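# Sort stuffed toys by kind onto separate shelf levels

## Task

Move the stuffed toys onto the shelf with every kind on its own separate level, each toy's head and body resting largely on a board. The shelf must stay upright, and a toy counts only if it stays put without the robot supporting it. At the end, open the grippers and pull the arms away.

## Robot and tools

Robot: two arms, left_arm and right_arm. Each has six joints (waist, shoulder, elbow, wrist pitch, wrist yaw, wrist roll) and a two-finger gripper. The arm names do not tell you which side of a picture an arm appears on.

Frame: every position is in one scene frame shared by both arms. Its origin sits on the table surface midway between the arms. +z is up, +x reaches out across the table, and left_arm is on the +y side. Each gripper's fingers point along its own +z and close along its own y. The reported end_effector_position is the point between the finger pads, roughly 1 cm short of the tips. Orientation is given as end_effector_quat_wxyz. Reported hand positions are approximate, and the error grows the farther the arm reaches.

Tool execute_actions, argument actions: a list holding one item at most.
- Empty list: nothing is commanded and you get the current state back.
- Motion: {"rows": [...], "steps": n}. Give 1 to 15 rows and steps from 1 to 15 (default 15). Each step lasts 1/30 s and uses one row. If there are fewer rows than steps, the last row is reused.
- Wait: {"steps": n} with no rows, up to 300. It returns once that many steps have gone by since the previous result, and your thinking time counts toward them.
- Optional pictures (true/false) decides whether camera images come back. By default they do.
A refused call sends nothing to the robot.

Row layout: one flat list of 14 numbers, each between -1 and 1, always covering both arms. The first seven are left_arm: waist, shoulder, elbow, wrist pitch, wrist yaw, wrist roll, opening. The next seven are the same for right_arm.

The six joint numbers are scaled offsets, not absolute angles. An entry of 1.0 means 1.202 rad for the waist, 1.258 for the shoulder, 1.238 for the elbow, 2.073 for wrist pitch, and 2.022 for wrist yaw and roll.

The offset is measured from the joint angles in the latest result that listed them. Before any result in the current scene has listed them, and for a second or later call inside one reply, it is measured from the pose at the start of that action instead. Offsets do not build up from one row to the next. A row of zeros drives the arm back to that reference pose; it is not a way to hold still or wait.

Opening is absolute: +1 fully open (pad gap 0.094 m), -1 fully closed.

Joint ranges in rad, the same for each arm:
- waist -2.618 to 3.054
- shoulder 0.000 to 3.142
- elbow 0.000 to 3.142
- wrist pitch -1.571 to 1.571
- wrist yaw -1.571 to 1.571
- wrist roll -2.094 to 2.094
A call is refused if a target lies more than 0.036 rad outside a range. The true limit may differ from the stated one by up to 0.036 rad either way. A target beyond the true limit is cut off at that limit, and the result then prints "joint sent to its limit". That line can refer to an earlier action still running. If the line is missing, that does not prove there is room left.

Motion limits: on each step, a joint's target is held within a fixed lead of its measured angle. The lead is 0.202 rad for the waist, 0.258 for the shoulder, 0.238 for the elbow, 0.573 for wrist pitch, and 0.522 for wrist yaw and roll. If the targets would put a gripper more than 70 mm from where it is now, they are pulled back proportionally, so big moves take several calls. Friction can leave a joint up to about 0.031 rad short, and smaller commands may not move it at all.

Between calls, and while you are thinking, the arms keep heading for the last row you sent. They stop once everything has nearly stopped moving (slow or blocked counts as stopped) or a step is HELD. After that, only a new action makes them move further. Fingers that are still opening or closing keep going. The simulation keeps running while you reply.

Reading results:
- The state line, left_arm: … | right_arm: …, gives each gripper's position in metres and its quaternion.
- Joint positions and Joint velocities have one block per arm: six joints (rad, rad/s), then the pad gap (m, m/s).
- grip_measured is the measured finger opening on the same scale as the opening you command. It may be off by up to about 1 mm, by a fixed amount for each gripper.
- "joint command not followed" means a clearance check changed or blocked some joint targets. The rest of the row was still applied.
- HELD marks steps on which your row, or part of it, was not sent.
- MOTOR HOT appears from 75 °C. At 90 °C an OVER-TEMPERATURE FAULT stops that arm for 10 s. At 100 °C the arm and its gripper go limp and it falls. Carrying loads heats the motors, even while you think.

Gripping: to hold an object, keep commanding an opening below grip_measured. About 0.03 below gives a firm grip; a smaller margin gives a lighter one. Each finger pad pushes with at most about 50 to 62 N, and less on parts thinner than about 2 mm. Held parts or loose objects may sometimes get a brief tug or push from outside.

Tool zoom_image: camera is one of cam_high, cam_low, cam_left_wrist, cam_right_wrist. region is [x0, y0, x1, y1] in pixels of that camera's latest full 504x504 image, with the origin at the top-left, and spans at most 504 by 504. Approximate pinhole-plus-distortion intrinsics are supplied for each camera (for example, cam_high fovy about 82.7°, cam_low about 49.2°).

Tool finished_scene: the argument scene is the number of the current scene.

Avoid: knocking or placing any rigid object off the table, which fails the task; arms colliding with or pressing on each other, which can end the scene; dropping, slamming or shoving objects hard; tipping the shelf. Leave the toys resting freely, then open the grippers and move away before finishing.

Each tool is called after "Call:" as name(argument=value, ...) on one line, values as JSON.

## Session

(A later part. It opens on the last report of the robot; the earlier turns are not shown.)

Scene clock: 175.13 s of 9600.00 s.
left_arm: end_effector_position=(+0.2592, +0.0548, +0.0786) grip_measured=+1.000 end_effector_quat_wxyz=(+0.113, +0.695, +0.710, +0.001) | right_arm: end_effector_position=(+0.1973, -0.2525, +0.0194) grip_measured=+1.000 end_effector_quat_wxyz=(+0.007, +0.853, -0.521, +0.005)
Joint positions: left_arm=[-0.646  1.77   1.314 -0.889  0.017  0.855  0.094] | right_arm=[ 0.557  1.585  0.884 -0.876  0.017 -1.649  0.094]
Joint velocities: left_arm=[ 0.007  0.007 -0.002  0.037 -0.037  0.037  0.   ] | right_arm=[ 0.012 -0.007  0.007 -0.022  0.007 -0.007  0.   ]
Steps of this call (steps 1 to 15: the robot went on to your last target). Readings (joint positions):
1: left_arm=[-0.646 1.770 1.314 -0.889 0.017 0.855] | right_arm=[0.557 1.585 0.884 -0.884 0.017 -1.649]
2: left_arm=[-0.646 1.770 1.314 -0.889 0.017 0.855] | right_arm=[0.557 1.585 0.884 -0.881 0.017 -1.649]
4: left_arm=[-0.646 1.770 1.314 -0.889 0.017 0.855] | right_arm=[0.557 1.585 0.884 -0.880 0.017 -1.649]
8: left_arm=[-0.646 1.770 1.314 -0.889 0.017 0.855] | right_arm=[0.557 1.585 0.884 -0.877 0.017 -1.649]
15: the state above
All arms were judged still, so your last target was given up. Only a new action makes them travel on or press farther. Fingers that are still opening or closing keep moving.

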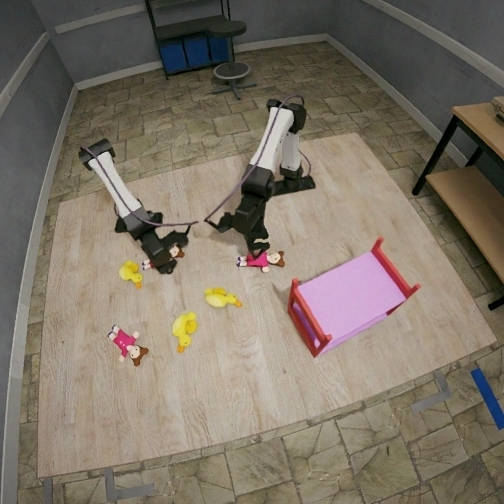

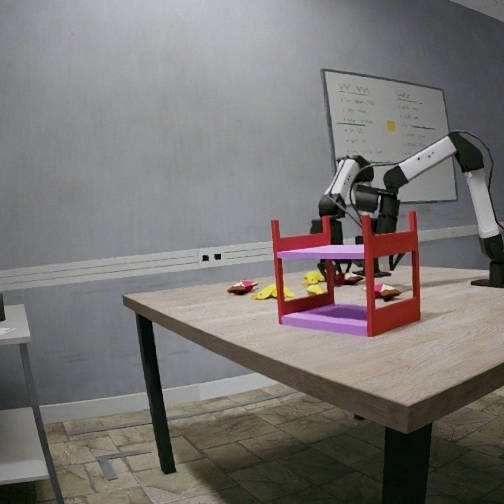

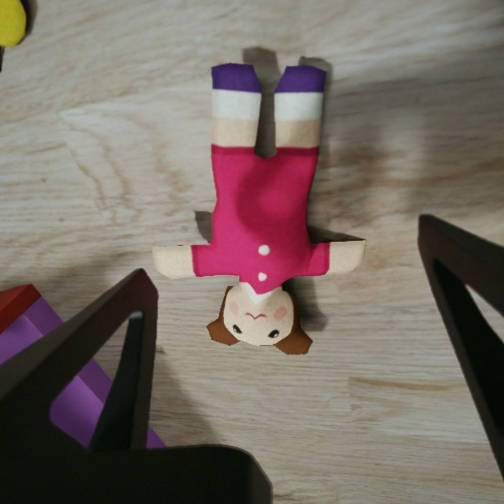

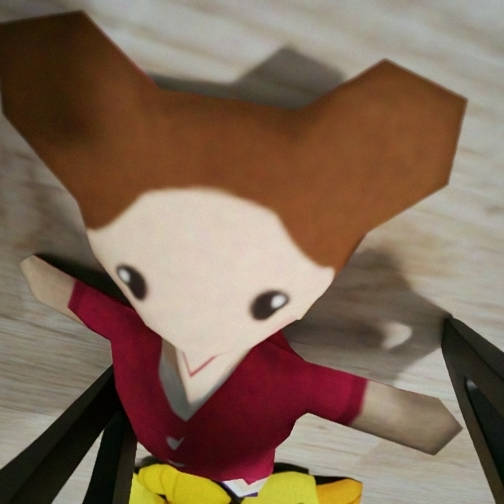

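Call:
execute_actions(actions=[{"rows":[[0,0,0,0,0,0,1,-0.02,0,0,0,0,0,0.5],[0,0,0,0,0,0,1,-0.02,0,0,0,0,0,0],[0,0,0,0,0,0,1,-0.02,0,0,0,0,0,-0.4],[0,0,0,0,0,0,1,-0.02,0,0,0,0,0,-0.8],[0,0,0,0,0,0,1,-0.02,0,0,0,0,0,-0.92],[0,0,0,0,0,0,1,-0.02,0,0,0,0,0,-0.92],[0,0,0,0,0,0,1,-0.02,0,0,0,0,0,-0.92],[0,0,0,0,0,0,1,-0.02,0,0,0,0,0,-0.92],[0,0,0,0,0,0,1,-0.02,0,0,0,0,0,-0.92],[0,0,0,0,0,0,1,-0.02,-0.1,0,0,0,0,-0.92],[0,0,0,0,0,0,1,-0.05,-0.2,0,0,0,0,-0.92],[0,0,0,0,0,0,1,-0.12,-0.3,0,0,0,0,-0.92],[0,0,0,0,0,0,1,-0.2,-0.35,0,0,0,0,-0.92],[0,0,0,0,0,0,1,-0.3,-0.35,0,0,0,0,-0.92]],"steps":15}], pictures=false)

Call:
execute_actions(actions=[{"steps":20}], pictures=false)

Call:
execute_actions(actions=[{"rows":[[-0.05,0,0.04,0,0,0,1,0,0,0,0,0,0,-0.92],[-0.092,0.03,0.08,0,0,-0.054,1,0,0,0,0,0,0,-0.92],[-0.092,0.07,0.115,-0.02,0,-0.054,1,0,0,0,0,0,0,-0.92],[-0.092,0.12,0.115,-0.02,0,-0.054,1,0,0,0,0,0,0,-0.92],[-0.092,0.17,0.115,-0.02,0,-0.054,1,0,0,0,0,0,0,-0.92]],"steps":15}], pictures=false)

Call:
execute_actions(actions=[{"steps":10}])

Scene clock: 198.07 s of 9600.00 s.
left_arm: end_effector_position=(+0.2592, +0.0548, +0.0786) grip_measured=+1.000 end_effector_quat_wxyz=(+0.113, +0.695, +0.710, +0.001) | right_arm: end_effector_position=(+0.2292, -0.2986, +0.0988) grip_measured=-0.911 end_effector_quat_wxyz=(-0.122, +0.781, -0.602, +0.113)
Joint positions: left_arm=[-0.646  1.77   1.314 -0.889  0.017  0.855  0.094] | right_arm=[ 0.342  1.245  0.875 -0.868  0.005 -1.649  0.004]
Joint velocities: left_arm=[ 0.007  0.002  0.002 -0.022  0.007 -0.051  0.   ] | right_arm=[-2.044 -2.044  0.022  0.286  0.007  0.037  0.   ]
Steps of this call (steps 1 to 90: nothing new was sent; then 19.43 s passed at rest; steps 91 to 105: all 15 steps of this action). Readings (joint positions):
91: left_arm=[-0.646 1.770 1.314 -0.889 0.017 0.855] | right_arm=[0.556 1.585 0.884 -0.876 0.017 -1.649]
92: left_arm=[-0.646 1.770 1.314 -0.889 0.017 0.855] | right_arm=[0.553 1.585 0.884 -0.876 0.017 -1.649]
94: left_arm=[-0.646 1.770 1.314 -0.889 0.017 0.855] | right_arm=[0.546 1.585 0.884 -0.877 0.017 -1.649]
98: left_arm=[-0.646 1.770 1.314 -0.889 0.017 0.855] | right_arm=[0.544 1.585 0.884 -0.880 0.017 -1.649]
105: the state above

Scene clock: 198.73 s of 9600.00 s.
left_arm: end_effector_position=(+0.2592, +0.0548, +0.0786) grip_measured=+1.000 end_effector_quat_wxyz=(+0.113, +0.695, +0.710, +0.001) | right_arm: end_effector_position=(+0.2347, -0.3385, +0.1293) grip_measured=-0.911 end_effector_quat_wxyz=(-0.148, +0.727, -0.649, +0.168)
Joint positions: left_arm=[-0.646  1.77   1.314 -0.889  0.017  0.855  0.094] | right_arm=[ 0.201  1.134  0.885 -0.872  0.02  -1.649  0.004]
Joint velocities: left_arm=[-0.017 -0.017 -0.012  0.007 -0.022 -0.007  0.   ] | right_arm=[-0.007  0.012 -0.007  0.022  0.022 -0.037 -0.   ]
Steps of this call (steps 1 to 20: the robot went on to your last target). Readings (joint positions):
1: left_arm=[-0.646 1.770 1.314 -0.889 0.017 0.855] | right_arm=[0.277 1.186 0.878 -0.865 0.009 -1.649]
2: left_arm=[-0.646 1.770 1.314 -0.889 0.017 0.855] | right_arm=[0.231 1.148 0.883 -0.864 0.016 -1.649]
4: left_arm=[-0.646 1.770 1.314 -0.889 0.017 0.855] | right_arm=[0.201 1.126 0.885 -0.864 0.020 -1.649]
8: left_arm=[-0.646 1.770 1.314 -0.889 0.017 0.855] | right_arm=[0.201 1.133 0.885 -0.870 0.020 -1.649]
20: the state above

Scene clock: 199.23 s of 9600.00 s.
left_arm: end_effector_position=(+0.2450, +0.0060, +0.0332) grip_measured=+1.000 end_effector_quat_wxyz=(+0.052, +0.704, +0.708, -0.010) | right_arm: end_effector_position=(+0.2347, -0.3385, +0.1293) grip_measured=-0.911 end_effector_quat_wxyz=(-0.148, +0.727, -0.649, +0.168)
Joint positions: left_arm=[-0.763  2.002  1.458 -0.921  0.018  0.757  0.094] | right_arm=[ 0.201  1.134  0.885 -0.872  0.02  -1.649  0.004]
Joint velocities: left_arm=[-0.002 -0.007  0.002 -0.081 -0.051 -0.022  0.   ] | right_arm=[-0.007 -0.002 -0.007  0.037  0.022  0.007  0.   ]
Steps of this call (steps 1 to 15: all 15 steps of this action). Readings (joint positions):
1: left_arm=[-0.651 1.770 1.317 -0.891 0.014 0.855] | right_arm=[0.201 1.134 0.885 -0.872 0.020 -1.649]
2: left_arm=[-0.666 1.776 1.331 -0.899 0.010 0.841] | right_arm=[0.201 1.134 0.885 -0.872 0.020 -1.649]
4: left_arm=[-0.717 1.820 1.398 -0.916 0.009 0.809] | right_arm=[0.201 1.134 0.885 -0.872 0.020 -1.649]
8: left_arm=[-0.765 1.955 1.458 -0.903 0.018 0.775] | right_arm=[0.201 1.134 0.885 -0.872 0.020 -1.649]
15: the state above

Scene clock: 199.57 s of 9600.00 s.
left_arm: end_effector_position=(+0.2449, +0.0061, +0.0332) grip_measured=+1.000 end_effector_quat_wxyz=(+0.052, +0.703, +0.709, -0.010) | right_arm: end_effector_position=(+0.2347, -0.3385, +0.1293) grip_measured=-0.911 end_effector_quat_wxyz=(-0.148, +0.727, -0.649, +0.168)
Joint positions: left_arm=[-0.763  2.002  1.458 -0.921  0.018  0.752  0.094] | right_arm=[ 0.201  1.134  0.885 -0.872  0.02  -1.649  0.004]
Joint velocities: left_arm=[-0.007  0.002 -0.017  0.022  0.007 -0.022  0.   ] | right_arm=[ 0.002  0.022 -0.017  0.051 -0.007 -0.066  0.   ]
Steps of this call (steps 1 to 10: the robot went on to your last target). Readings (joint positions):
1: left_arm=[-0.763 2.002 1.458 -0.921 0.018 0.756] | right_arm=[0.201 1.134 0.885 -0.872 0.020 -1.649]
2: left_arm=[-0.763 2.002 1.458 -0.921 0.018 0.755] | right_arm=[0.201 1.134 0.885 -0.872 0.020 -1.649]
4: left_arm=[-0.763 2.002 1.458 -0.921 0.018 0.754] | right_arm=[0.201 1.134 0.885 -0.872 0.020 -1.649]
8: left_arm=[-0.763 2.002 1.458 -0.921 0.018 0.753] | right_arm=[0.201 1.134 0.885 -0.872 0.020 -1.649]
10: the state above

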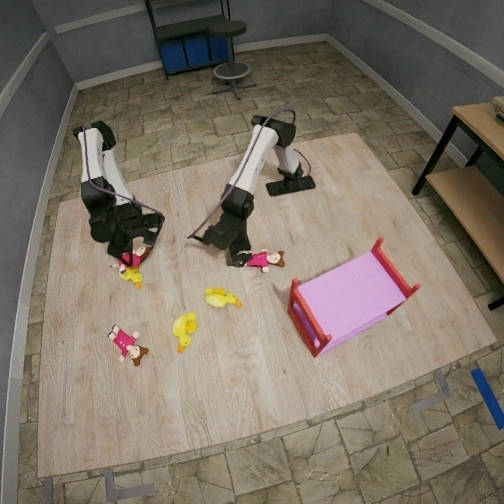

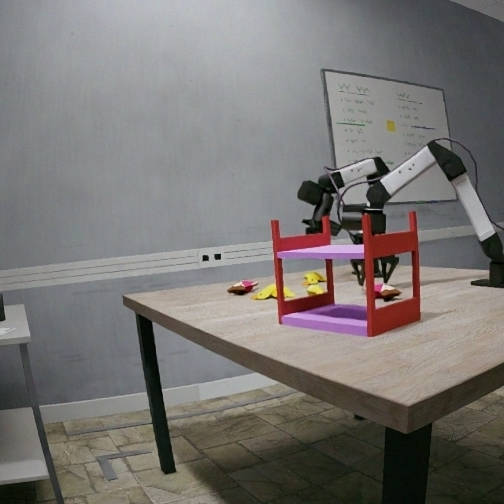

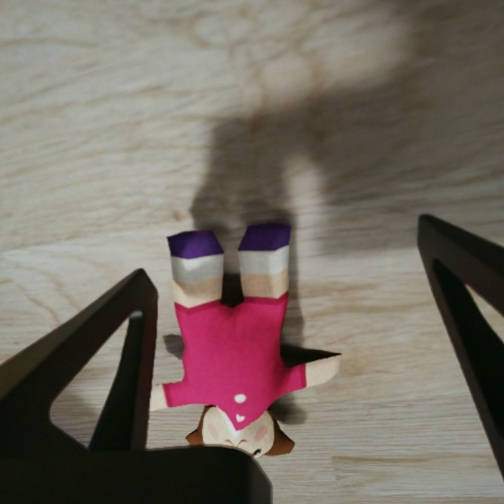

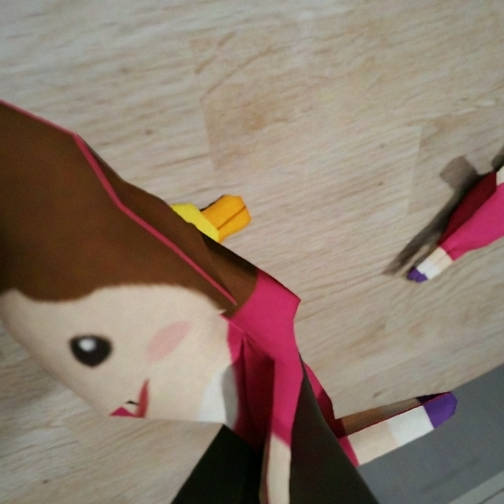

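Call:
execute_actions(actions=[{"rows":[[0.03,0,0,0,0,0,1,0,0,0,0,0,0,-0.92],[0.055,0,-0.01,0,0,0.03,1,0,0,0,0,0,0,-0.92],[0.055,0.02,-0.01,0,0,0.03,1,0,0,0,0,0,0,-0.92],[0.055,0.04,-0.01,0,0,0.03,1,0,0,0,0,0,0,-0.92],[0.055,0.04,-0.01,0,0,0.03,1,0,0,0,0,0,0,-0.92],[0.055,0.04,-0.01,0,0,0.03,0.6,0,0,0,0,0,0,-0.92],[0.055,0.04,-0.01,0,0,0.03,0.2,0,0,0,0,0,0,-0.92],[0.055,0.04,-0.01,0,0,0.03,-0.2,0,0,0,0,0,0,-0.92],[0.055,0.04,-0.01,0,0,0.03,-0.6,0,0,0,0,0,0,-0.92],[0.055,0.04,-0.01,0,0,0.03,-0.92,0,0,0,0,0,0,-0.92]],"steps":15}], pictures=false)

Call:
execute_actions(actions=[{"steps":10}])

Scene clock: 216.20 s of 9600.00 s.
left_arm: end_effector_position=(+0.2612, +0.0292, +0.0136) grip_measured=-0.914 end_effector_quat_wxyz=(+0.027, +0.698, +0.716, -0.007) | right_arm: end_effector_position=(+0.2347, -0.3385, +0.1293) grip_measured=-0.911 end_effector_quat_wxyz=(-0.148, +0.727, -0.649, +0.168)
Joint positions: left_arm=[-0.693  2.055  1.458 -0.921  0.017  0.806  0.004] | right_arm=[ 0.201  1.134  0.885 -0.872  0.02  -1.649  0.004]
Joint velocities: left_arm=[ 0.007  0.002 -0.007 -0.037  0.037 -0.081 -0.005] | right_arm=[-0.012  0.007  0.002  0.022 -0.037 -0.037 -0.   ]
Steps of this call (steps 1 to 15: the robot went on to your last target; steps 16 to 90: nothing new was sent; then 13.13 s passed at rest; steps 91 to 105: all 15 steps of this action). Readings (joint positions):
91: left_arm=[-0.760 2.002 1.458 -0.921 0.018 0.752] | right_arm=[0.201 1.134 0.885 -0.872 0.020 -1.649]
92: left_arm=[-0.753 2.002 1.458 -0.921 0.020 0.760] | right_arm=[0.201 1.134 0.885 -0.872 0.020 -1.649]
94: left_arm=[-0.727 2.009 1.458 -0.921 0.021 0.777] | right_arm=[0.201 1.134 0.885 -0.872 0.020 -1.649]
98: left_arm=[-0.693 2.046 1.458 -0.921 0.017 0.795] | right_arm=[0.201 1.134 0.885 -0.872 0.020 -1.649]
105: the state above

Scene clock: 216.53 s of 9600.00 s.
left_arm: end_effector_position=(+0.2612, +0.0292, +0.0136) grip_measured=-0.916 end_effector_quat_wxyz=(+0.027, +0.698, +0.716, -0.007) | right_arm: end_effector_position=(+0.2347, -0.3385, +0.1293) grip_measured=-0.911 end_effector_quat_wxyz=(-0.148, +0.727, -0.649, +0.168)
Joint positions: left_arm=[-0.693  2.055  1.458 -0.921  0.017  0.807  0.004] | right_arm=[ 0.201  1.134  0.885 -0.872  0.02  -1.649  0.004]
Joint velocities: left_arm=[ 0.002 -0.017  0.007 -0.051 -0.007  0.022 -0.001] | right_arm=[ 0.012 -0.017 -0.007  0.051 -0.007 -0.066  0.   ]
Steps of this call (steps 1 to 10: the robot went on to your last target). Readings (joint positions):
1: left_arm=[-0.693 2.055 1.458 -0.921 0.017 0.806] | right_arm=[0.201 1.134 0.885 -0.872 0.020 -1.649]
2: left_arm=[-0.693 2.055 1.458 -0.921 0.017 0.806] | right_arm=[0.201 1.134 0.885 -0.872 0.020 -1.649]
4: left_arm=[-0.693 2.055 1.458 -0.921 0.017 0.806] | right_arm=[0.201 1.134 0.885 -0.872 0.020 -1.649]
8: left_arm=[-0.693 2.055 1.458 -0.921 0.017 0.807] | right_arm=[0.201 1.134 0.885 -0.872 0.020 -1.649]
10: the state above

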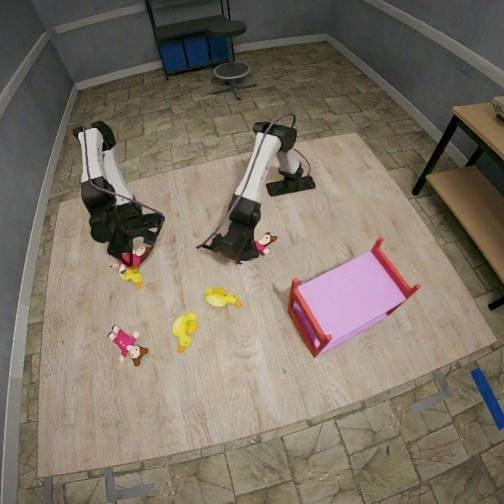

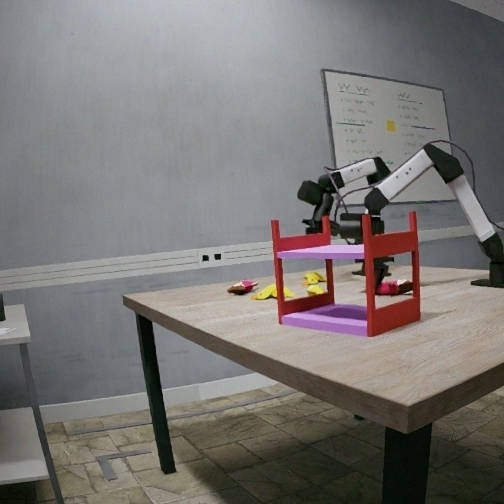

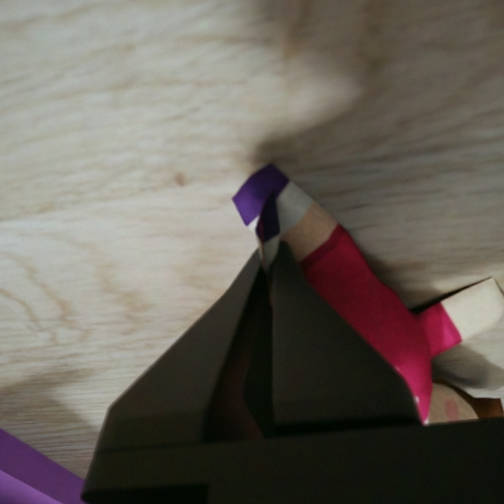

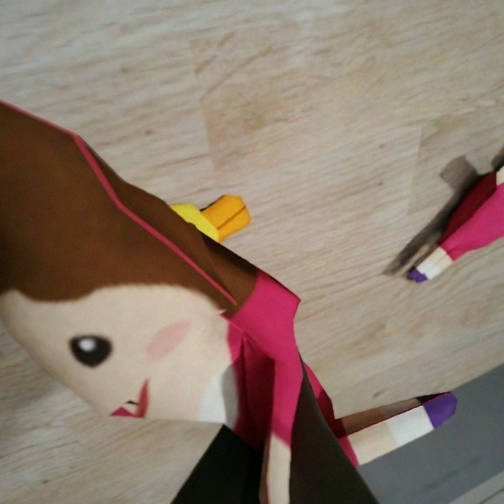

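Call:
execute_actions(actions=[{"rows":[[0,0,0,0,0,0,0,0,0,0,0,0,0,-0.92],[0,-0.03,0,0,0,0,1,0,0,0,0,0,0,-0.92],[0,-0.1,0,0,0,0,1,0,0,0,0,0,0,-0.92],[0,-0.16,0,0,0,0,1,0,0,0,0,0,0,-0.92],[0.05,-0.18,-0.04,0,0,0.05,1,0,0,0,0,0,0,-0.92],[0.1,-0.18,-0.08,0.02,0,0.12,1,0,0,0,0,0,0,-0.92],[0.1,-0.18,-0.08,0.02,0,0.12,1,0,0,0,0,0,0,-0.92],[0.1,-0.18,-0.08,0.02,0,0.12,1,0,0,0,0,0,0,-0.92],[0.1,-0.14,-0.08,0.02,0,0.12,1,0,0,0,0,0,0,-0.92],[0.1,-0.1,-0.08,0.02,0,0.12,1,0,0,0,0,0,0,-0.92]],"steps":15}], pictures=false)

Call:
execute_actions(actions=[{"steps":12}])

Scene clock: 229.40 s of 9600.00 s.
left_arm: end_effector_position=(+0.2854, +0.0738, +0.0382) grip_measured=+1.000 end_effector_quat_wxyz=(+0.063, +0.726, +0.685, +0.005) | right_arm: end_effector_position=(+0.2347, -0.3385, +0.1293) grip_measured=-0.911 end_effector_quat_wxyz=(-0.148, +0.727, -0.649, +0.168)
Joint positions: left_arm=[-0.565  1.928  1.37  -0.887  0.015  1.019  0.094] | right_arm=[ 0.201  1.134  0.885 -0.872  0.02  -1.649  0.004]
Joint velocities: left_arm=[-0.032  0.359 -0.242  0.022  0.007  0.212  0.   ] | right_arm=[ 0.007 -0.007  0.002 -0.051  0.037  0.007 -0.   ]
Steps of this call (steps 1 to 15: the robot went on to your last target; steps 16 to 90: nothing new was sent; then 9.37 s passed at rest; steps 91 to 105: all 15 steps of this action). Readings (joint positions):
91: left_arm=[-0.693 2.055 1.458 -0.921 0.017 0.807] | right_arm=[0.201 1.134 0.885 -0.872 0.020 -1.649]
92: left_arm=[-0.693 2.053 1.458 -0.921 0.017 0.807] | right_arm=[0.201 1.134 0.885 -0.872 0.020 -1.649]
94: left_arm=[-0.693 2.016 1.448 -0.921 0.016 0.807] | right_arm=[0.201 1.134 0.885 -0.872 0.020 -1.649]
98: left_arm=[-0.619 1.842 1.397 -0.911 0.025 0.926] | right_arm=[0.201 1.134 0.885 -0.872 0.020 -1.649]
105: the state above

Scene clock: 229.80 s of 9600.00 s.
left_arm: end_effector_position=(+0.2816, +0.0755, +0.0310) grip_measured=+1.000 end_effector_quat_wxyz=(+0.053, +0.735, +0.676, +0.004) | right_arm: end_effector_position=(+0.2347, -0.3385, +0.1293) grip_measured=-0.911 end_effector_quat_wxyz=(-0.148, +0.727, -0.649, +0.168)
Joint positions: left_arm=[-0.567  1.94   1.36  -0.886  0.015  1.041  0.094] | right_arm=[ 0.201  1.134  0.885 -0.872  0.02  -1.649  0.004]
Joint velocities: left_arm=[-0.007  0.007 -0.012  0.051 -0.051 -0.066  0.   ] | right_arm=[-0.002  0.012  0.002 -0.007  0.022 -0.037 -0.001]
Steps of this call (steps 1 to 12: the robot went on to your last target). Readings (joint positions):
1: left_arm=[-0.566 1.937 1.363 -0.887 0.015 1.024] | right_arm=[0.201 1.134 0.885 -0.872 0.020 -1.649]
2: left_arm=[-0.566 1.941 1.360 -0.887 0.015 1.028] | right_arm=[0.201 1.134 0.885 -0.872 0.020 -1.649]
4: left_arm=[-0.567 1.940 1.360 -0.887 0.015 1.033] | right_arm=[0.201 1.134 0.885 -0.872 0.020 -1.649]
8: left_arm=[-0.567 1.940 1.360 -0.886 0.015 1.039] | right_arm=[0.201 1.134 0.885 -0.872 0.020 -1.649]
12: the state above

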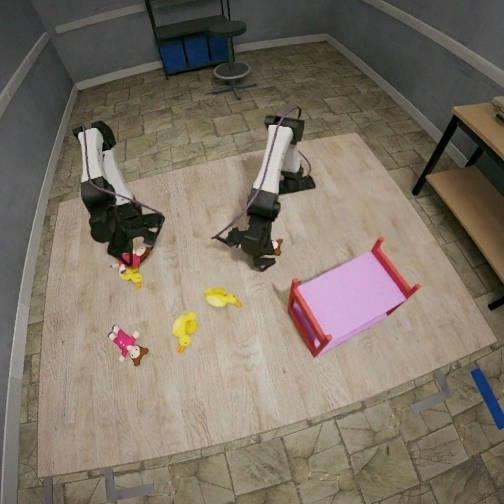

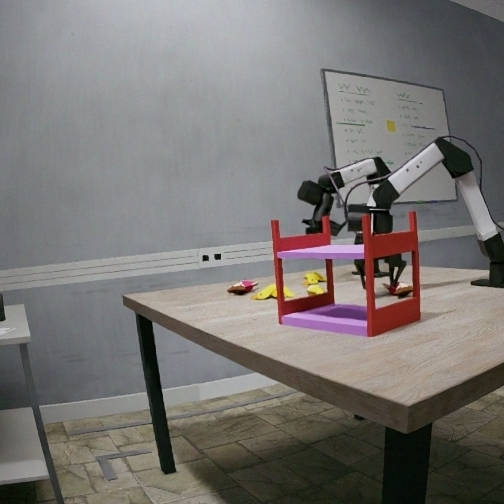

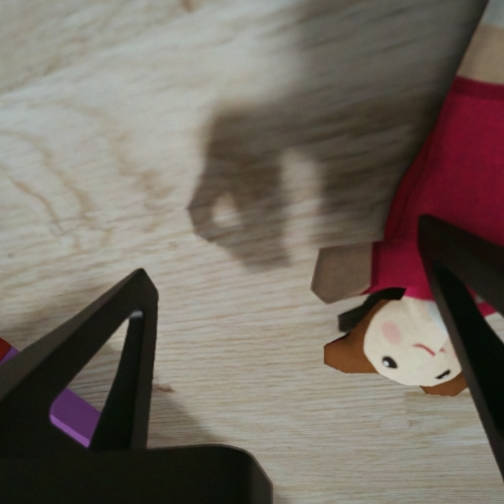

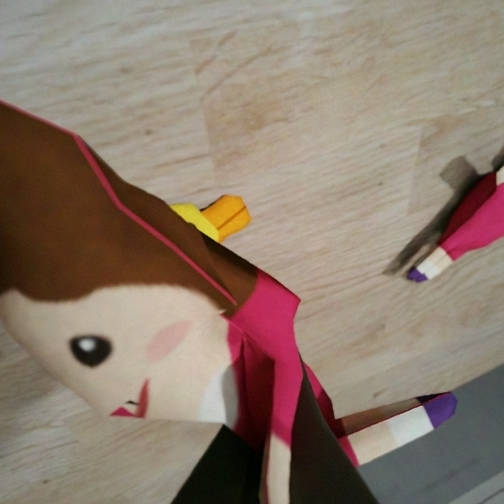

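Call:
execute_actions(actions=[{"rows":[[0,-0.06,0,0,0,0,1,0,0,0,0,0,0,-0.92],[0,-0.12,0,0,0,0,1,0,0,0,0,0,0,-0.92],[-0.04,-0.14,-0.02,0,0,0.04,1,0,0,0,0,0,0,-0.92],[-0.09,-0.14,-0.055,0.02,0,0.09,1,0,0,0,0,0,0,-0.92],[-0.09,-0.14,-0.055,0.02,0,0.09,1,0,0,0,0,0,0,-0.92],[-0.09,-0.14,-0.055,0.02,0,0.09,1,0,0,0,0,0,0,-0.92],[-0.09,-0.14,-0.055,0.02,0,0.09,1,0,0,0,0,0,0,-0.92],[-0.09,-0.1,-0.055,0.02,0,0.09,1,0,0,0,0,0,0,-0.92]],"steps":15}], pictures=false)

Call:
execute_actions(actions=[{"steps":12}])

Scene clock: 250.57 s of 9600.00 s.
left_arm: end_effector_position=(+0.2507, +0.0442, +0.0597) grip_measured=+1.000 end_effector_quat_wxyz=(+0.097, +0.820, +0.564, +0.014) | right_arm: end_effector_position=(+0.2347, -0.3385, +0.1293) grip_measured=-0.911 end_effector_quat_wxyz=(-0.148, +0.727, -0.649, +0.168)
Joint positions: left_arm=[-0.682  1.815  1.299 -0.859  0.018  1.207  0.094] | right_arm=[ 0.201  1.134  0.885 -0.872  0.02  -1.649  0.004]
Joint velocities: left_arm=[-0.007  0.056 -0.061 -0.066 -0.037  0.037  0.   ] | right_arm=[-0.012  0.007 -0.027  0.007  0.022 -0.007 -0.   ]
Steps of this call (steps 1 to 30: the robot went on to your last target; steps 31 to 90: nothing new was sent; then 17.27 s passed at rest; steps 91 to 105: all 15 steps of this action). Readings (joint positions):
91: left_arm=[-0.567 1.935 1.360 -0.886 0.015 1.043] | right_arm=[0.201 1.134 0.885 -0.872 0.020 -1.649]
92: left_arm=[-0.567 1.918 1.356 -0.886 0.015 1.043] | right_arm=[0.201 1.134 0.885 -0.872 0.020 -1.649]
94: left_arm=[-0.583 1.849 1.336 -0.882 0.009 1.079] | right_arm=[0.201 1.134 0.885 -0.872 0.020 -1.649]
98: left_arm=[-0.674 1.763 1.321 -0.869 0.015 1.162] | right_arm=[0.201 1.134 0.885 -0.872 0.020 -1.649]
105: the state above

Scene clock: 250.97 s of 9600.00 s.
left_arm: end_effector_position=(+0.2505, +0.0444, +0.0591) grip_measured=+1.000 end_effector_quat_wxyz=(+0.096, +0.823, +0.560, +0.015) | right_arm: end_effector_position=(+0.2347, -0.3385, +0.1293) grip_measured=-0.911 end_effector_quat_wxyz=(-0.148, +0.727, -0.649, +0.168)
Joint positions: left_arm=[-0.682  1.816  1.297 -0.859  0.018  1.217  0.094] | right_arm=[ 0.201  1.134  0.885 -0.872  0.02  -1.649  0.004]
Joint velocities: left_arm=[-0.017 -0.007  0.002  0.007 -0.081 -0.022  0.   ] | right_arm=[ 0.002 -0.007 -0.002 -0.051  0.051 -0.007  0.   ]
Steps of this call (steps 1 to 12: the robot went on to your last target). Readings (joint positions):
1: left_arm=[-0.682 1.816 1.297 -0.859 0.018 1.209] | right_arm=[0.201 1.134 0.885 -0.872 0.020 -1.649]
2: left_arm=[-0.682 1.816 1.297 -0.859 0.018 1.211] | right_arm=[0.201 1.134 0.885 -0.872 0.020 -1.649]
4: left_arm=[-0.682 1.816 1.297 -0.859 0.018 1.214] | right_arm=[0.201 1.134 0.885 -0.872 0.020 -1.649]
8: left_arm=[-0.682 1.816 1.297 -0.859 0.018 1.216] | right_arm=[0.201 1.134 0.885 -0.872 0.020 -1.649]
12: the state above

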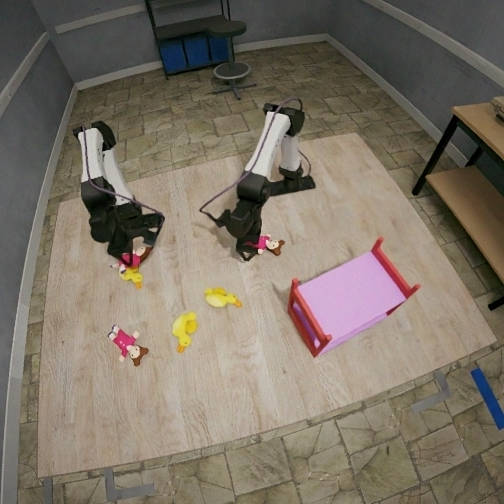

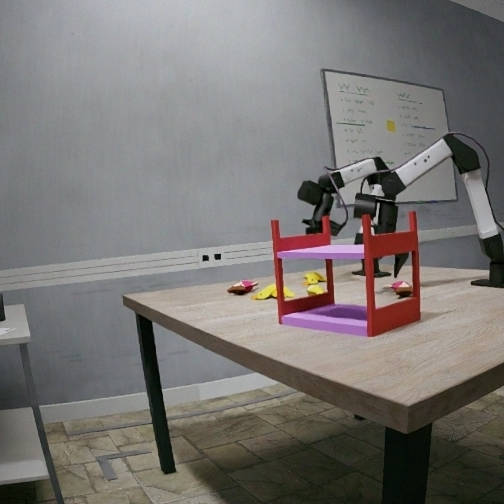

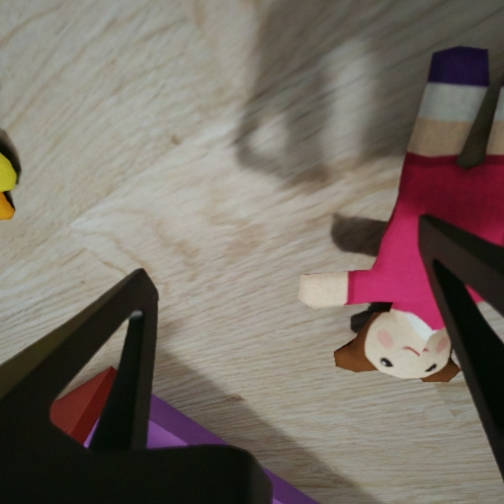

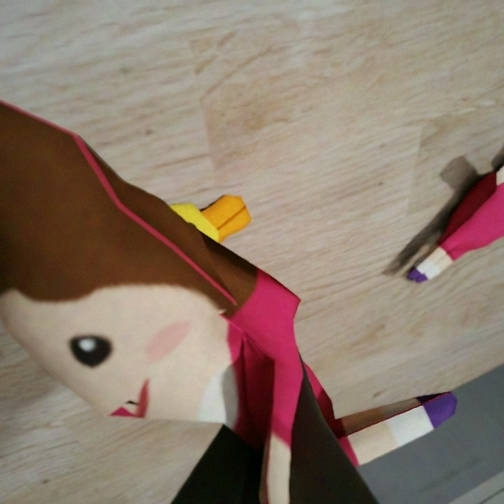

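Call:
execute_actions(actions=[{"rows":[[0,-0.05,0,0,0,0,1,0,0,0,0,0,0,-0.92],[-0.02,-0.1,-0.03,0,0,0,1,0,0,0,0,0,0,-0.92],[-0.05,-0.12,-0.07,0,0,0.03,1,0,0,0,0,0,0,-0.92],[-0.05,-0.12,-0.1,0,0,0.03,1,0,0,0,0,0,0,-0.92],[-0.05,-0.12,-0.135,0,0,0.03,1,0,0,0,0,0,0,-0.92],[-0.05,-0.12,-0.135,0,0,0.03,1,0,0,0,0,0,0,-0.92],[-0.05,-0.08,-0.135,0,0,0.03,1,0,0,0,0,0,0,-0.92],[-0.05,-0.04,-0.135,0,0,0.03,1,0,0,0,0,0,0,-0.92]],"steps":15}], pictures=false)

Call:
execute_actions(actions=[{"steps":12}])

Scene clock: 266.53 s of 9600.00 s.
left_arm: end_effector_position=(+0.1979, +0.0650, +0.0280) grip_measured=+1.000 end_effector_quat_wxyz=(+0.035, +0.856, +0.516, -0.001) | right_arm: end_effector_position=(+0.2347, -0.3385, +0.1293) grip_measured=-0.911 end_effector_quat_wxyz=(-0.148, +0.727, -0.649, +0.168)
Joint positions: left_arm=[-0.742  1.774  1.131 -0.861  0.019  1.27   0.094] | right_arm=[ 0.201  1.134  0.885 -0.872  0.02  -1.649  0.004]
Joint velocities: left_arm=[-0.017 -0.002 -0.002  0.037  0.051 -0.051  0.   ] | right_arm=[-0.007 -0.022  0.007 -0.022  0.051 -0.081  0.001]
Steps of this call (steps 1 to 30: the robot went on to your last target; steps 31 to 90: nothing new was sent; then 12.07 s passed at rest; steps 91 to 105: all 15 steps of this action). Readings (joint positions):
91: left_arm=[-0.682 1.812 1.297 -0.859 0.018 1.218] | right_arm=[0.201 1.134 0.885 -0.872 0.020 -1.649]
92: left_arm=[-0.683 1.797 1.291 -0.856 0.018 1.218] | right_arm=[0.201 1.134 0.885 -0.872 0.020 -1.649]
94: left_arm=[-0.701 1.732 1.245 -0.851 0.014 1.234] | right_arm=[0.201 1.134 0.885 -0.872 0.020 -1.649]
98: left_arm=[-0.741 1.679 1.165 -0.859 0.019 1.258] | right_arm=[0.201 1.134 0.885 -0.872 0.020 -1.649]
105: the state above

Scene clock: 266.93 s of 9600.00 s.
left_arm: end_effector_position=(+0.1979, +0.0650, +0.0280) grip_measured=+1.000 end_effector_quat_wxyz=(+0.035, +0.857, +0.514, -0.001) | right_arm: end_effector_position=(+0.2347, -0.3385, +0.1293) grip_measured=-0.911 end_effector_quat_wxyz=(-0.148, +0.727, -0.649, +0.168)
Joint positions: left_arm=[-0.742  1.774  1.131 -0.861  0.019  1.272  0.094] | right_arm=[ 0.201  1.134  0.885 -0.872  0.02  -1.649  0.004]
Joint velocities: left_arm=[-0.002  0.007 -0.002 -0.007  0.007 -0.022  0.   ] | right_arm=[-0.007 -0.002 -0.012  0.007  0.007  0.066  0.   ]
Steps of this call (steps 1 to 12: the robot went on to your last target). Readings (joint positions):
1: left_arm=[-0.742 1.774 1.131 -0.861 0.019 1.270] | right_arm=[0.201 1.134 0.885 -0.872 0.020 -1.649]
2: left_arm=[-0.742 1.774 1.131 -0.861 0.019 1.271] | right_arm=[0.201 1.134 0.885 -0.872 0.020 -1.649]
4: left_arm=[-0.742 1.774 1.131 -0.861 0.019 1.271] | right_arm=[0.201 1.134 0.885 -0.872 0.020 -1.649]
8: left_arm=[-0.742 1.774 1.131 -0.861 0.019 1.272] | right_arm=[0.201 1.134 0.885 -0.872 0.020 -1.649]
12: the state above

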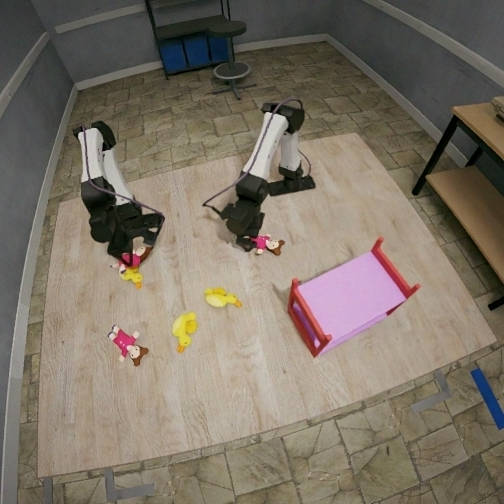

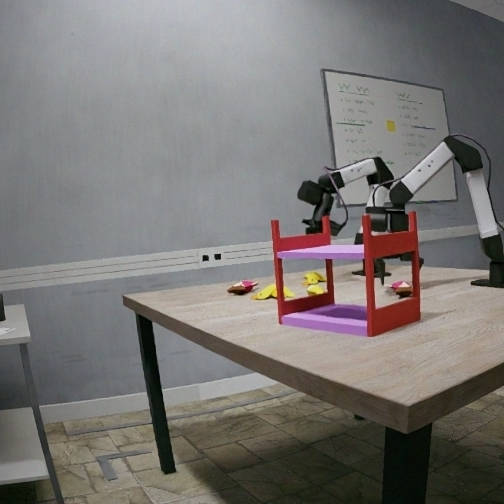

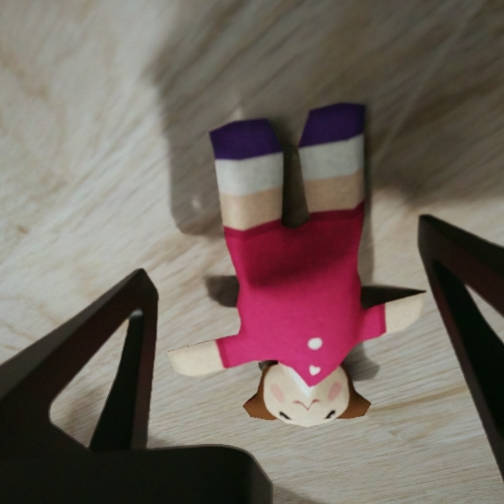

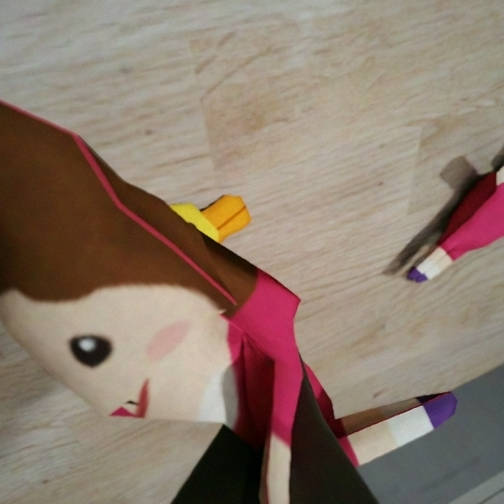

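Call:
execute_actions(actions=[{"rows":[[0.03,0,0,0,0,0,1,0,0,0,0,0,0,-0.92],[0.055,0,0.01,0,0,0,1,0,0,0,0,0,0,-0.92],[0.055,0.02,0.01,0,0,0,1,0,0,0,0,0,0,-0.92],[0.055,0.04,0.01,0,0,0,1,0,0,0,0,0,0,-0.92],[0.055,0.04,0.01,0,0,0,0.6,0,0,0,0,0,0,-0.92],[0.055,0.04,0.01,0,0,0,0.2,0,0,0,0,0,0,-0.92],[0.055,0.04,0.01,0,0,0,-0.2,0,0,0,0,0,0,-0.92],[0.055,0.04,0.01,0,0,0,-0.6,0,0,0,0,0,0,-0.92],[0.055,0.04,0.01,0,0,0,-0.92,0,0,0,0,0,0,-0.92],[0.055,0.04,0.01,0,0,0,-0.92,0,0,0,0,0,0,-0.92],[0.055,0.04,0.01,0,0,0,-0.92,0,0,0,0,0,0,-0.92],[0.055,0.04,0.01,0,0,0,-0.92,0,0,0,0,0,0,-0.92],[0.055,-0.1,0.05,0,0,0,-0.92,0,0,0,0,0,0,-0.92],[0.055,-0.25,0.1,0,0,-0.2,-0.92,0,0,0,0,0,0,-0.92],[0.055,-0.4,0.15,0,0,-0.63,-0.92,0,0,0,0,0,0,-0.92]],"steps":15}], pictures=false)

Call:
execute_actions(actions=[{"steps":30}])

Scene clock: 281.87 s of 9600.00 s.
left_arm: end_effector_position=(+0.2164, +0.0775, +0.0423) grip_measured=-0.910 end_effector_quat_wxyz=(+0.052, +0.816, +0.576, +0.004) | right_arm: end_effector_position=(+0.2347, -0.3385, +0.1293) grip_measured=-0.911 end_effector_quat_wxyz=(-0.148, +0.727, -0.649, +0.168)
Joint positions: left_arm=[-0.676  1.739  1.147 -0.875  0.017  1.19   0.004] | right_arm=[ 0.201  1.134  0.885 -0.872  0.02  -1.649  0.004]
Joint velocities: left_arm=[-0.002 -1.101  0.549 -0.139 -0.037 -1.473 -0.001] | right_arm=[-0.012  0.007  0.002 -0.007 -0.022  0.037 -0.   ]
Steps of this call (steps 1 to 15: the robot went on to your last target; steps 16 to 90: nothing new was sent; then 11.43 s passed at rest; steps 91 to 105: all 15 steps of this action). Readings (joint positions):
91: left_arm=[-0.739 1.774 1.131 -0.861 0.020 1.272] | right_arm=[0.201 1.134 0.885 -0.872 0.020 -1.649]
92: left_arm=[-0.730 1.774 1.131 -0.861 0.021 1.272] | right_arm=[0.201 1.134 0.885 -0.872 0.020 -1.649]
94: left_arm=[-0.699 1.781 1.131 -0.861 0.021 1.272] | right_arm=[0.201 1.134 0.885 -0.872 0.020 -1.649]
98: left_arm=[-0.676 1.818 1.131 -0.861 0.019 1.272] | right_arm=[0.201 1.134 0.885 -0.872 0.020 -1.649]
105: the state above

Scene clock: 282.87 s of 9600.00 s.
left_arm: end_effector_position=(+0.2354, +0.0608, +0.2618) grip_measured=-0.911 end_effector_quat_wxyz=(+0.347, +0.334, +0.865, -0.137) | right_arm: end_effector_position=(+0.2347, -0.3385, +0.1293) grip_measured=-0.911 end_effector_quat_wxyz=(-0.148, +0.727, -0.649, +0.168)
Joint positions: left_arm=[-0.676  1.265  1.323 -0.864  0.017  0.009  0.004] | right_arm=[ 0.201  1.134  0.885 -0.872  0.02  -1.649  0.004]
Joint velocities: left_arm=[-0.012 -0.012  0.002  0.022 -0.007 -0.022 -0.001] | right_arm=[ 0.002 -0.002  0.002 -0.022 -0.022 -0.051 -0.001]
Steps of this call (steps 1 to 30: the robot went on to your last target). Readings (joint positions):
1: left_arm=[-0.676 1.700 1.168 -0.877 0.017 1.138] | right_arm=[0.201 1.134 0.885 -0.872 0.020 -1.649]
2: left_arm=[-0.676 1.660 1.191 -0.876 0.017 1.085] | right_arm=[0.201 1.134 0.885 -0.872 0.020 -1.649]
4: left_arm=[-0.676 1.569 1.230 -0.871 0.017 0.969] | right_arm=[0.201 1.134 0.885 -0.872 0.020 -1.649]
8: left_arm=[-0.676 1.361 1.279 -0.866 0.017 0.670] | right_arm=[0.201 1.134 0.885 -0.872 0.020 -1.649]
30: the state above

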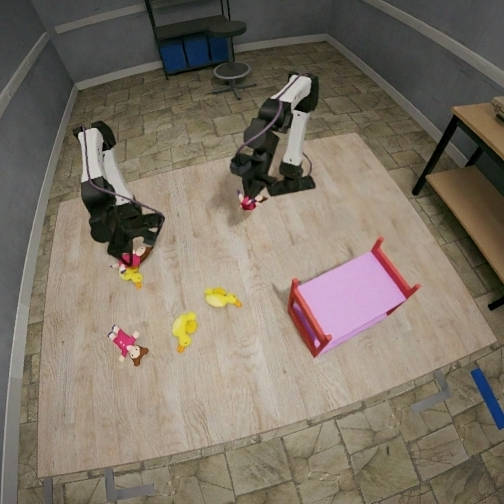

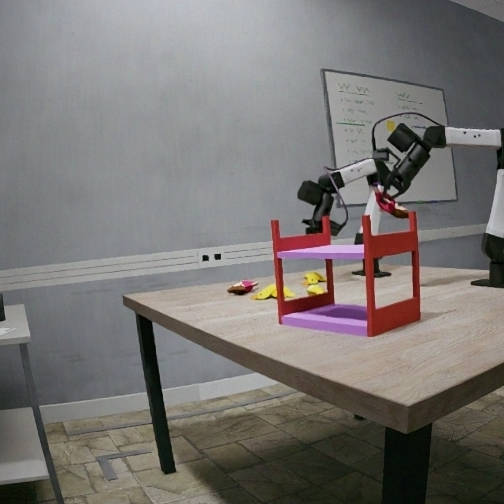

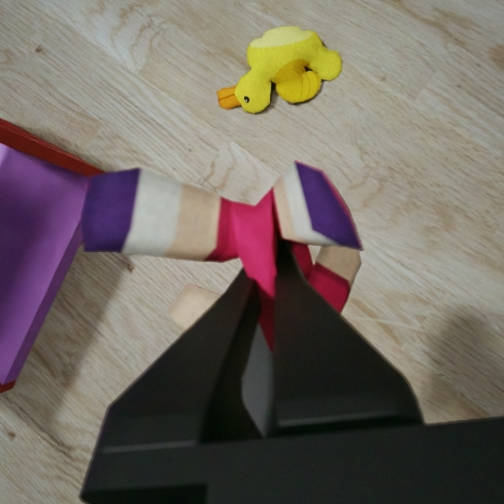

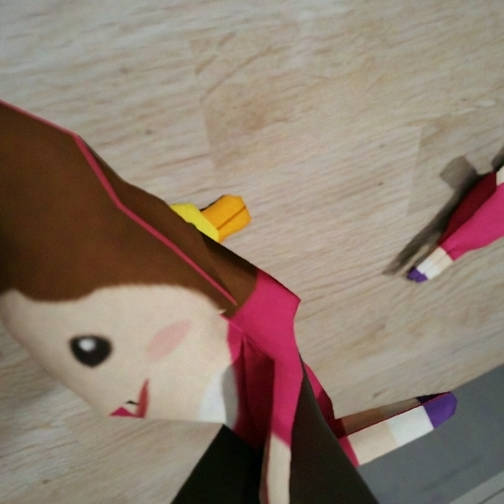

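Call:
execute_actions(actions=[{"rows":[[0,-0.08,0,0,0,0,-0.92,0,0,0,0,0,0,-0.92],[0.1,-0.15,0,0,0,0,-0.92,0,0,0,0,0,0,-0.92],[0.25,-0.15,0,0,0,0,-0.92,0,0,0,0,0,0,-0.92],[0.4,-0.15,0,0,0,0,-0.92,0,0,0,0,0,0,-0.92],[0.55,-0.15,0,0.05,0,0,-0.92,0,0,0,0,0,0,-0.92],[0.67,-0.15,0,0.1,0,0,-0.92,0,0,0,0,0,0,-0.92]],"steps":15}], pictures=false)

Call:
execute_actions(actions=[{"steps":30}])

Scene clock: 300.27 s of 9600.00 s.
left_arm: end_effector_position=(+0.3104, +0.3216, +0.3519) grip_measured=-0.911 end_effector_quat_wxyz=(+0.525, -0.030, +0.850, +0.021) | right_arm: end_effector_position=(+0.2347, -0.3385, +0.1293) grip_measured=-0.911 end_effector_quat_wxyz=(-0.148, +0.727, -0.649, +0.168)
Joint positions: left_arm=[ 0.125  1.075  1.313 -0.702  0.004  0.007  0.004] | right_arm=[ 0.201  1.134  0.885 -0.872  0.02  -1.649  0.004]
Joint velocities: left_arm=[ 0.208  0.002 -0.022  0.007 -0.125  0.037  0.   ] | right_arm=[-0.012  0.012 -0.012 -0.007 -0.022  0.022 -0.001]
Steps of this call (steps 1 to 15: the robot went on to your last target; steps 16 to 90: nothing new was sent; then 13.90 s passed at rest; steps 91 to 105: all 15 steps of this action). Readings (joint positions):
91: left_arm=[-0.676 1.258 1.321 -0.864 0.017 0.004] | right_arm=[0.201 1.134 0.885 -0.872 0.020 -1.649]
92: left_arm=[-0.662 1.234 1.314 -0.865 0.025 0.005] | right_arm=[0.201 1.134 0.885 -0.872 0.020 -1.649]
94: left_arm=[-0.555 1.162 1.307 -0.876 0.035 0.007] | right_arm=[0.201 1.134 0.885 -0.872 0.020 -1.649]
98: left_arm=[-0.260 1.075 1.311 -0.777 0.025 0.007] | right_arm=[0.201 1.134 0.885 -0.872 0.020 -1.649]
105: the state above

Scene clock: 301.27 s of 9600.00 s.
left_arm: end_effector_position=(+0.3113, +0.3216, +0.3537) grip_measured=-0.911 end_effector_quat_wxyz=(+0.529, -0.030, +0.848, +0.020) | right_arm: end_effector_position=(+0.2347, -0.3385, +0.1293) grip_measured=-0.911 end_effector_quat_wxyz=(-0.148, +0.727, -0.649, +0.168)
Joint positions: left_arm=[ 0.128  1.075  1.313 -0.693  0.01   0.007  0.004] | right_arm=[ 0.201  1.134  0.885 -0.872  0.02  -1.649  0.004]
Joint velocities: left_arm=[-0.002 -0.002  0.002  0.066  0.037 -0.125  0.   ] | right_arm=[-0.002  0.012  0.022  0.051  0.022  0.007  0.   ]
Steps of this call (steps 1 to 15: the robot went on to your last target; steps 16 to 30: nothing new was sent). Readings (joint positions):
1: left_arm=[0.128 1.075 1.313 -0.700 0.004 0.007] | right_arm=[0.201 1.134 0.885 -0.872 0.020 -1.649]
2: left_arm=[0.128 1.075 1.313 -0.698 0.005 0.007] | right_arm=[0.201 1.134 0.885 -0.872 0.020 -1.649]
4: left_arm=[0.128 1.075 1.313 -0.696 0.007 0.007] | right_arm=[0.201 1.134 0.885 -0.872 0.020 -1.649]
8: left_arm=[0.128 1.075 1.313 -0.695 0.009 0.007] | right_arm=[0.201 1.134 0.885 -0.872 0.020 -1.649]
30: the state above
All arms were judged still, so your last target was given up. Only a new action makes them travel on or press farther. Fingers that are still opening or closing keep moving.

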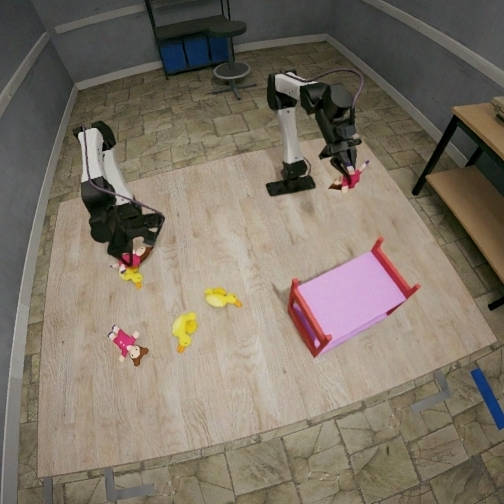

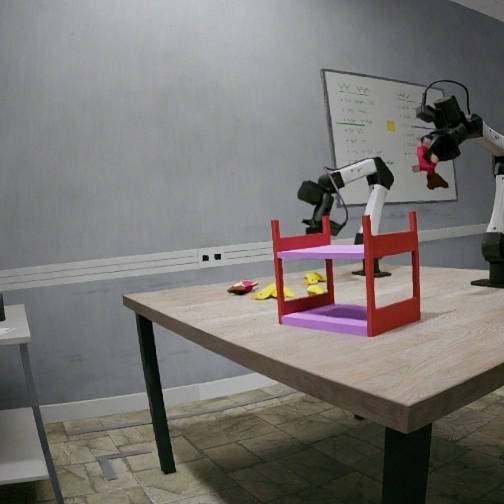

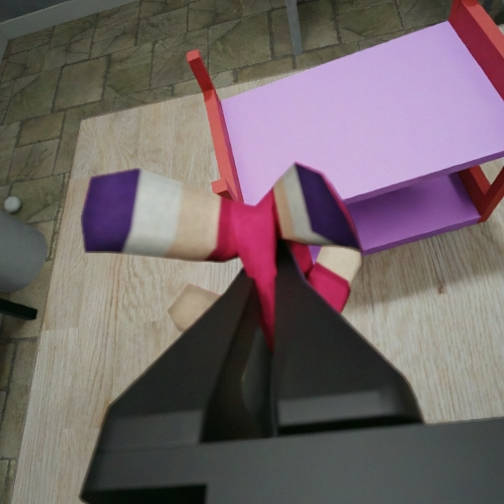

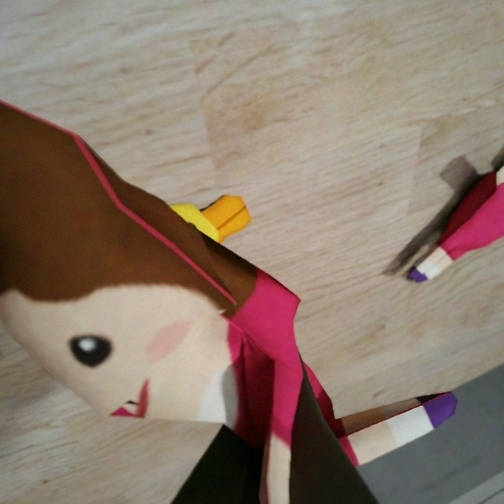

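Call:
execute_actions(actions=[{"rows":[[-0.05,0.05,0.05,0,0,0,-0.92,0,0,0,0,0,0,-0.92],[-0.1,0.12,0.1,0,0,0,-0.92,0,0,0,0,0,0,-0.92],[-0.15,0.2,0.16,0,0,0,-0.92,0,0,0,0,0,0,-0.92],[-0.15,0.28,0.22,0,0,0,-0.92,0,0,0,0,0,0,-0.92],[-0.15,0.36,0.27,0,0,0,-0.92,0,0,0,0,0,0,-0.92],[-0.15,0.45,0.3,0,0,0,-0.92,0,0,0,0,0,0,-0.92]],"steps":15}], pictures=false)

Call:
execute_actions(actions=[{"steps":25}])

Scene clock: 317.63 s of 9600.00 s.
left_arm: end_effector_position=(+0.4492, +0.2485, +0.2626) grip_measured=-0.911 end_effector_quat_wxyz=(+0.401, +0.048, +0.914, -0.023) | right_arm: end_effector_position=(+0.2347, -0.3385, +0.1293) grip_measured=-0.911 end_effector_quat_wxyz=(-0.148, +0.727, -0.649, +0.168)
Joint positions: left_arm=[-0.048  1.688  1.661 -0.717  0.012  0.007  0.004] | right_arm=[ 0.201  1.134  0.885 -0.872  0.02  -1.649  0.004]
Joint velocities: left_arm=[ 0.002 -0.056 -0.007 -0.066 -0.022  0.007 -0.001] | right_arm=[-0.007  0.007  0.002  0.066 -0.051 -0.051  0.   ]
Steps of this call (steps 1 to 90: nothing new was sent; then 12.87 s passed at rest; steps 91 to 105: all 15 steps of this action). Readings (joint positions):
91: left_arm=[0.121 1.081 1.319 -0.699 0.006 0.007] | right_arm=[0.201 1.134 0.885 -0.872 0.020 -1.649]
92: left_arm=[0.097 1.104 1.344 -0.712 0.001 0.007] | right_arm=[0.201 1.134 0.885 -0.872 0.020 -1.649]
94: left_arm=[0.014 1.214 1.451 -0.724 -0.001 0.007] | right_arm=[0.201 1.134 0.885 -0.872 0.020 -1.649]
98: left_arm=[-0.048 1.503 1.656 -0.680 0.012 0.007] | right_arm=[0.201 1.134 0.885 -0.872 0.020 -1.649]
105: the state above

Scene clock: 318.47 s of 9600.00 s.
left_arm: end_effector_position=(+0.4442, +0.2490, +0.2770) grip_measured=-0.911 end_effector_quat_wxyz=(+0.416, +0.048, +0.908, -0.023) | right_arm: end_effector_position=(+0.2347, -0.3385, +0.1293) grip_measured=-0.911 end_effector_quat_wxyz=(-0.148, +0.727, -0.649, +0.168)
Joint positions: left_arm=[-0.048  1.656  1.661 -0.717  0.012  0.007  0.004] | right_arm=[ 0.201  1.134  0.885 -0.872  0.02  -1.649  0.004]
Joint velocities: left_arm=[ 0.002 -0.012  0.022  0.051  0.022  0.022 -0.   ] | right_arm=[ 0.007 -0.002 -0.012 -0.037 -0.022 -0.007 -0.001]
Steps of this call (steps 1 to 25: the robot went on to your last target). Readings (joint positions):
1: left_arm=[-0.048 1.683 1.661 -0.717 0.012 0.007] | right_arm=[0.201 1.134 0.885 -0.872 0.020 -1.649]
2: left_arm=[-0.048 1.676 1.661 -0.717 0.012 0.007] | right_arm=[0.201 1.134 0.885 -0.872 0.020 -1.649]
4: left_arm=[-0.048 1.664 1.661 -0.717 0.012 0.007] | right_arm=[0.201 1.134 0.885 -0.872 0.020 -1.649]
8: left_arm=[-0.048 1.656 1.661 -0.717 0.012 0.007] | right_arm=[0.201 1.134 0.885 -0.872 0.020 -1.649]
25: the state above

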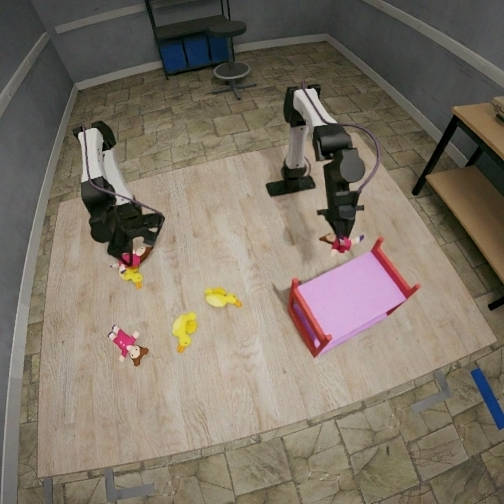

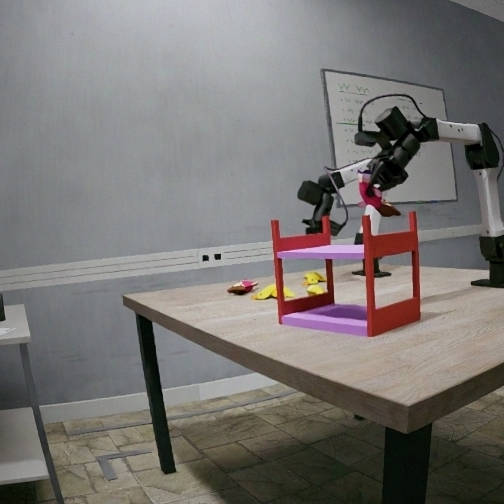

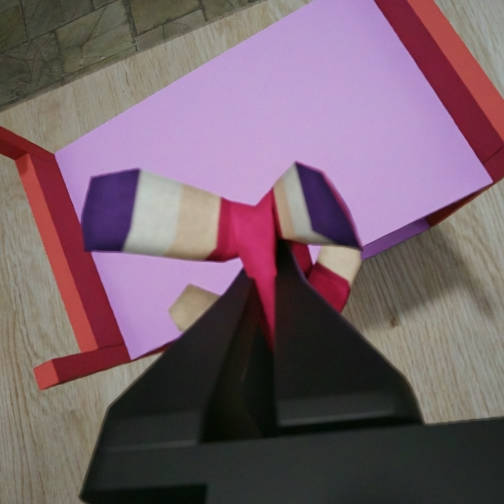

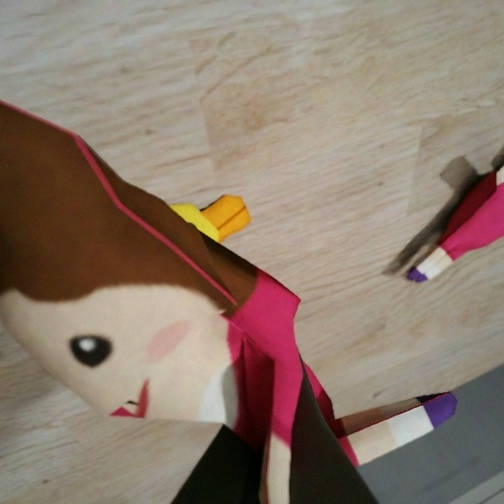

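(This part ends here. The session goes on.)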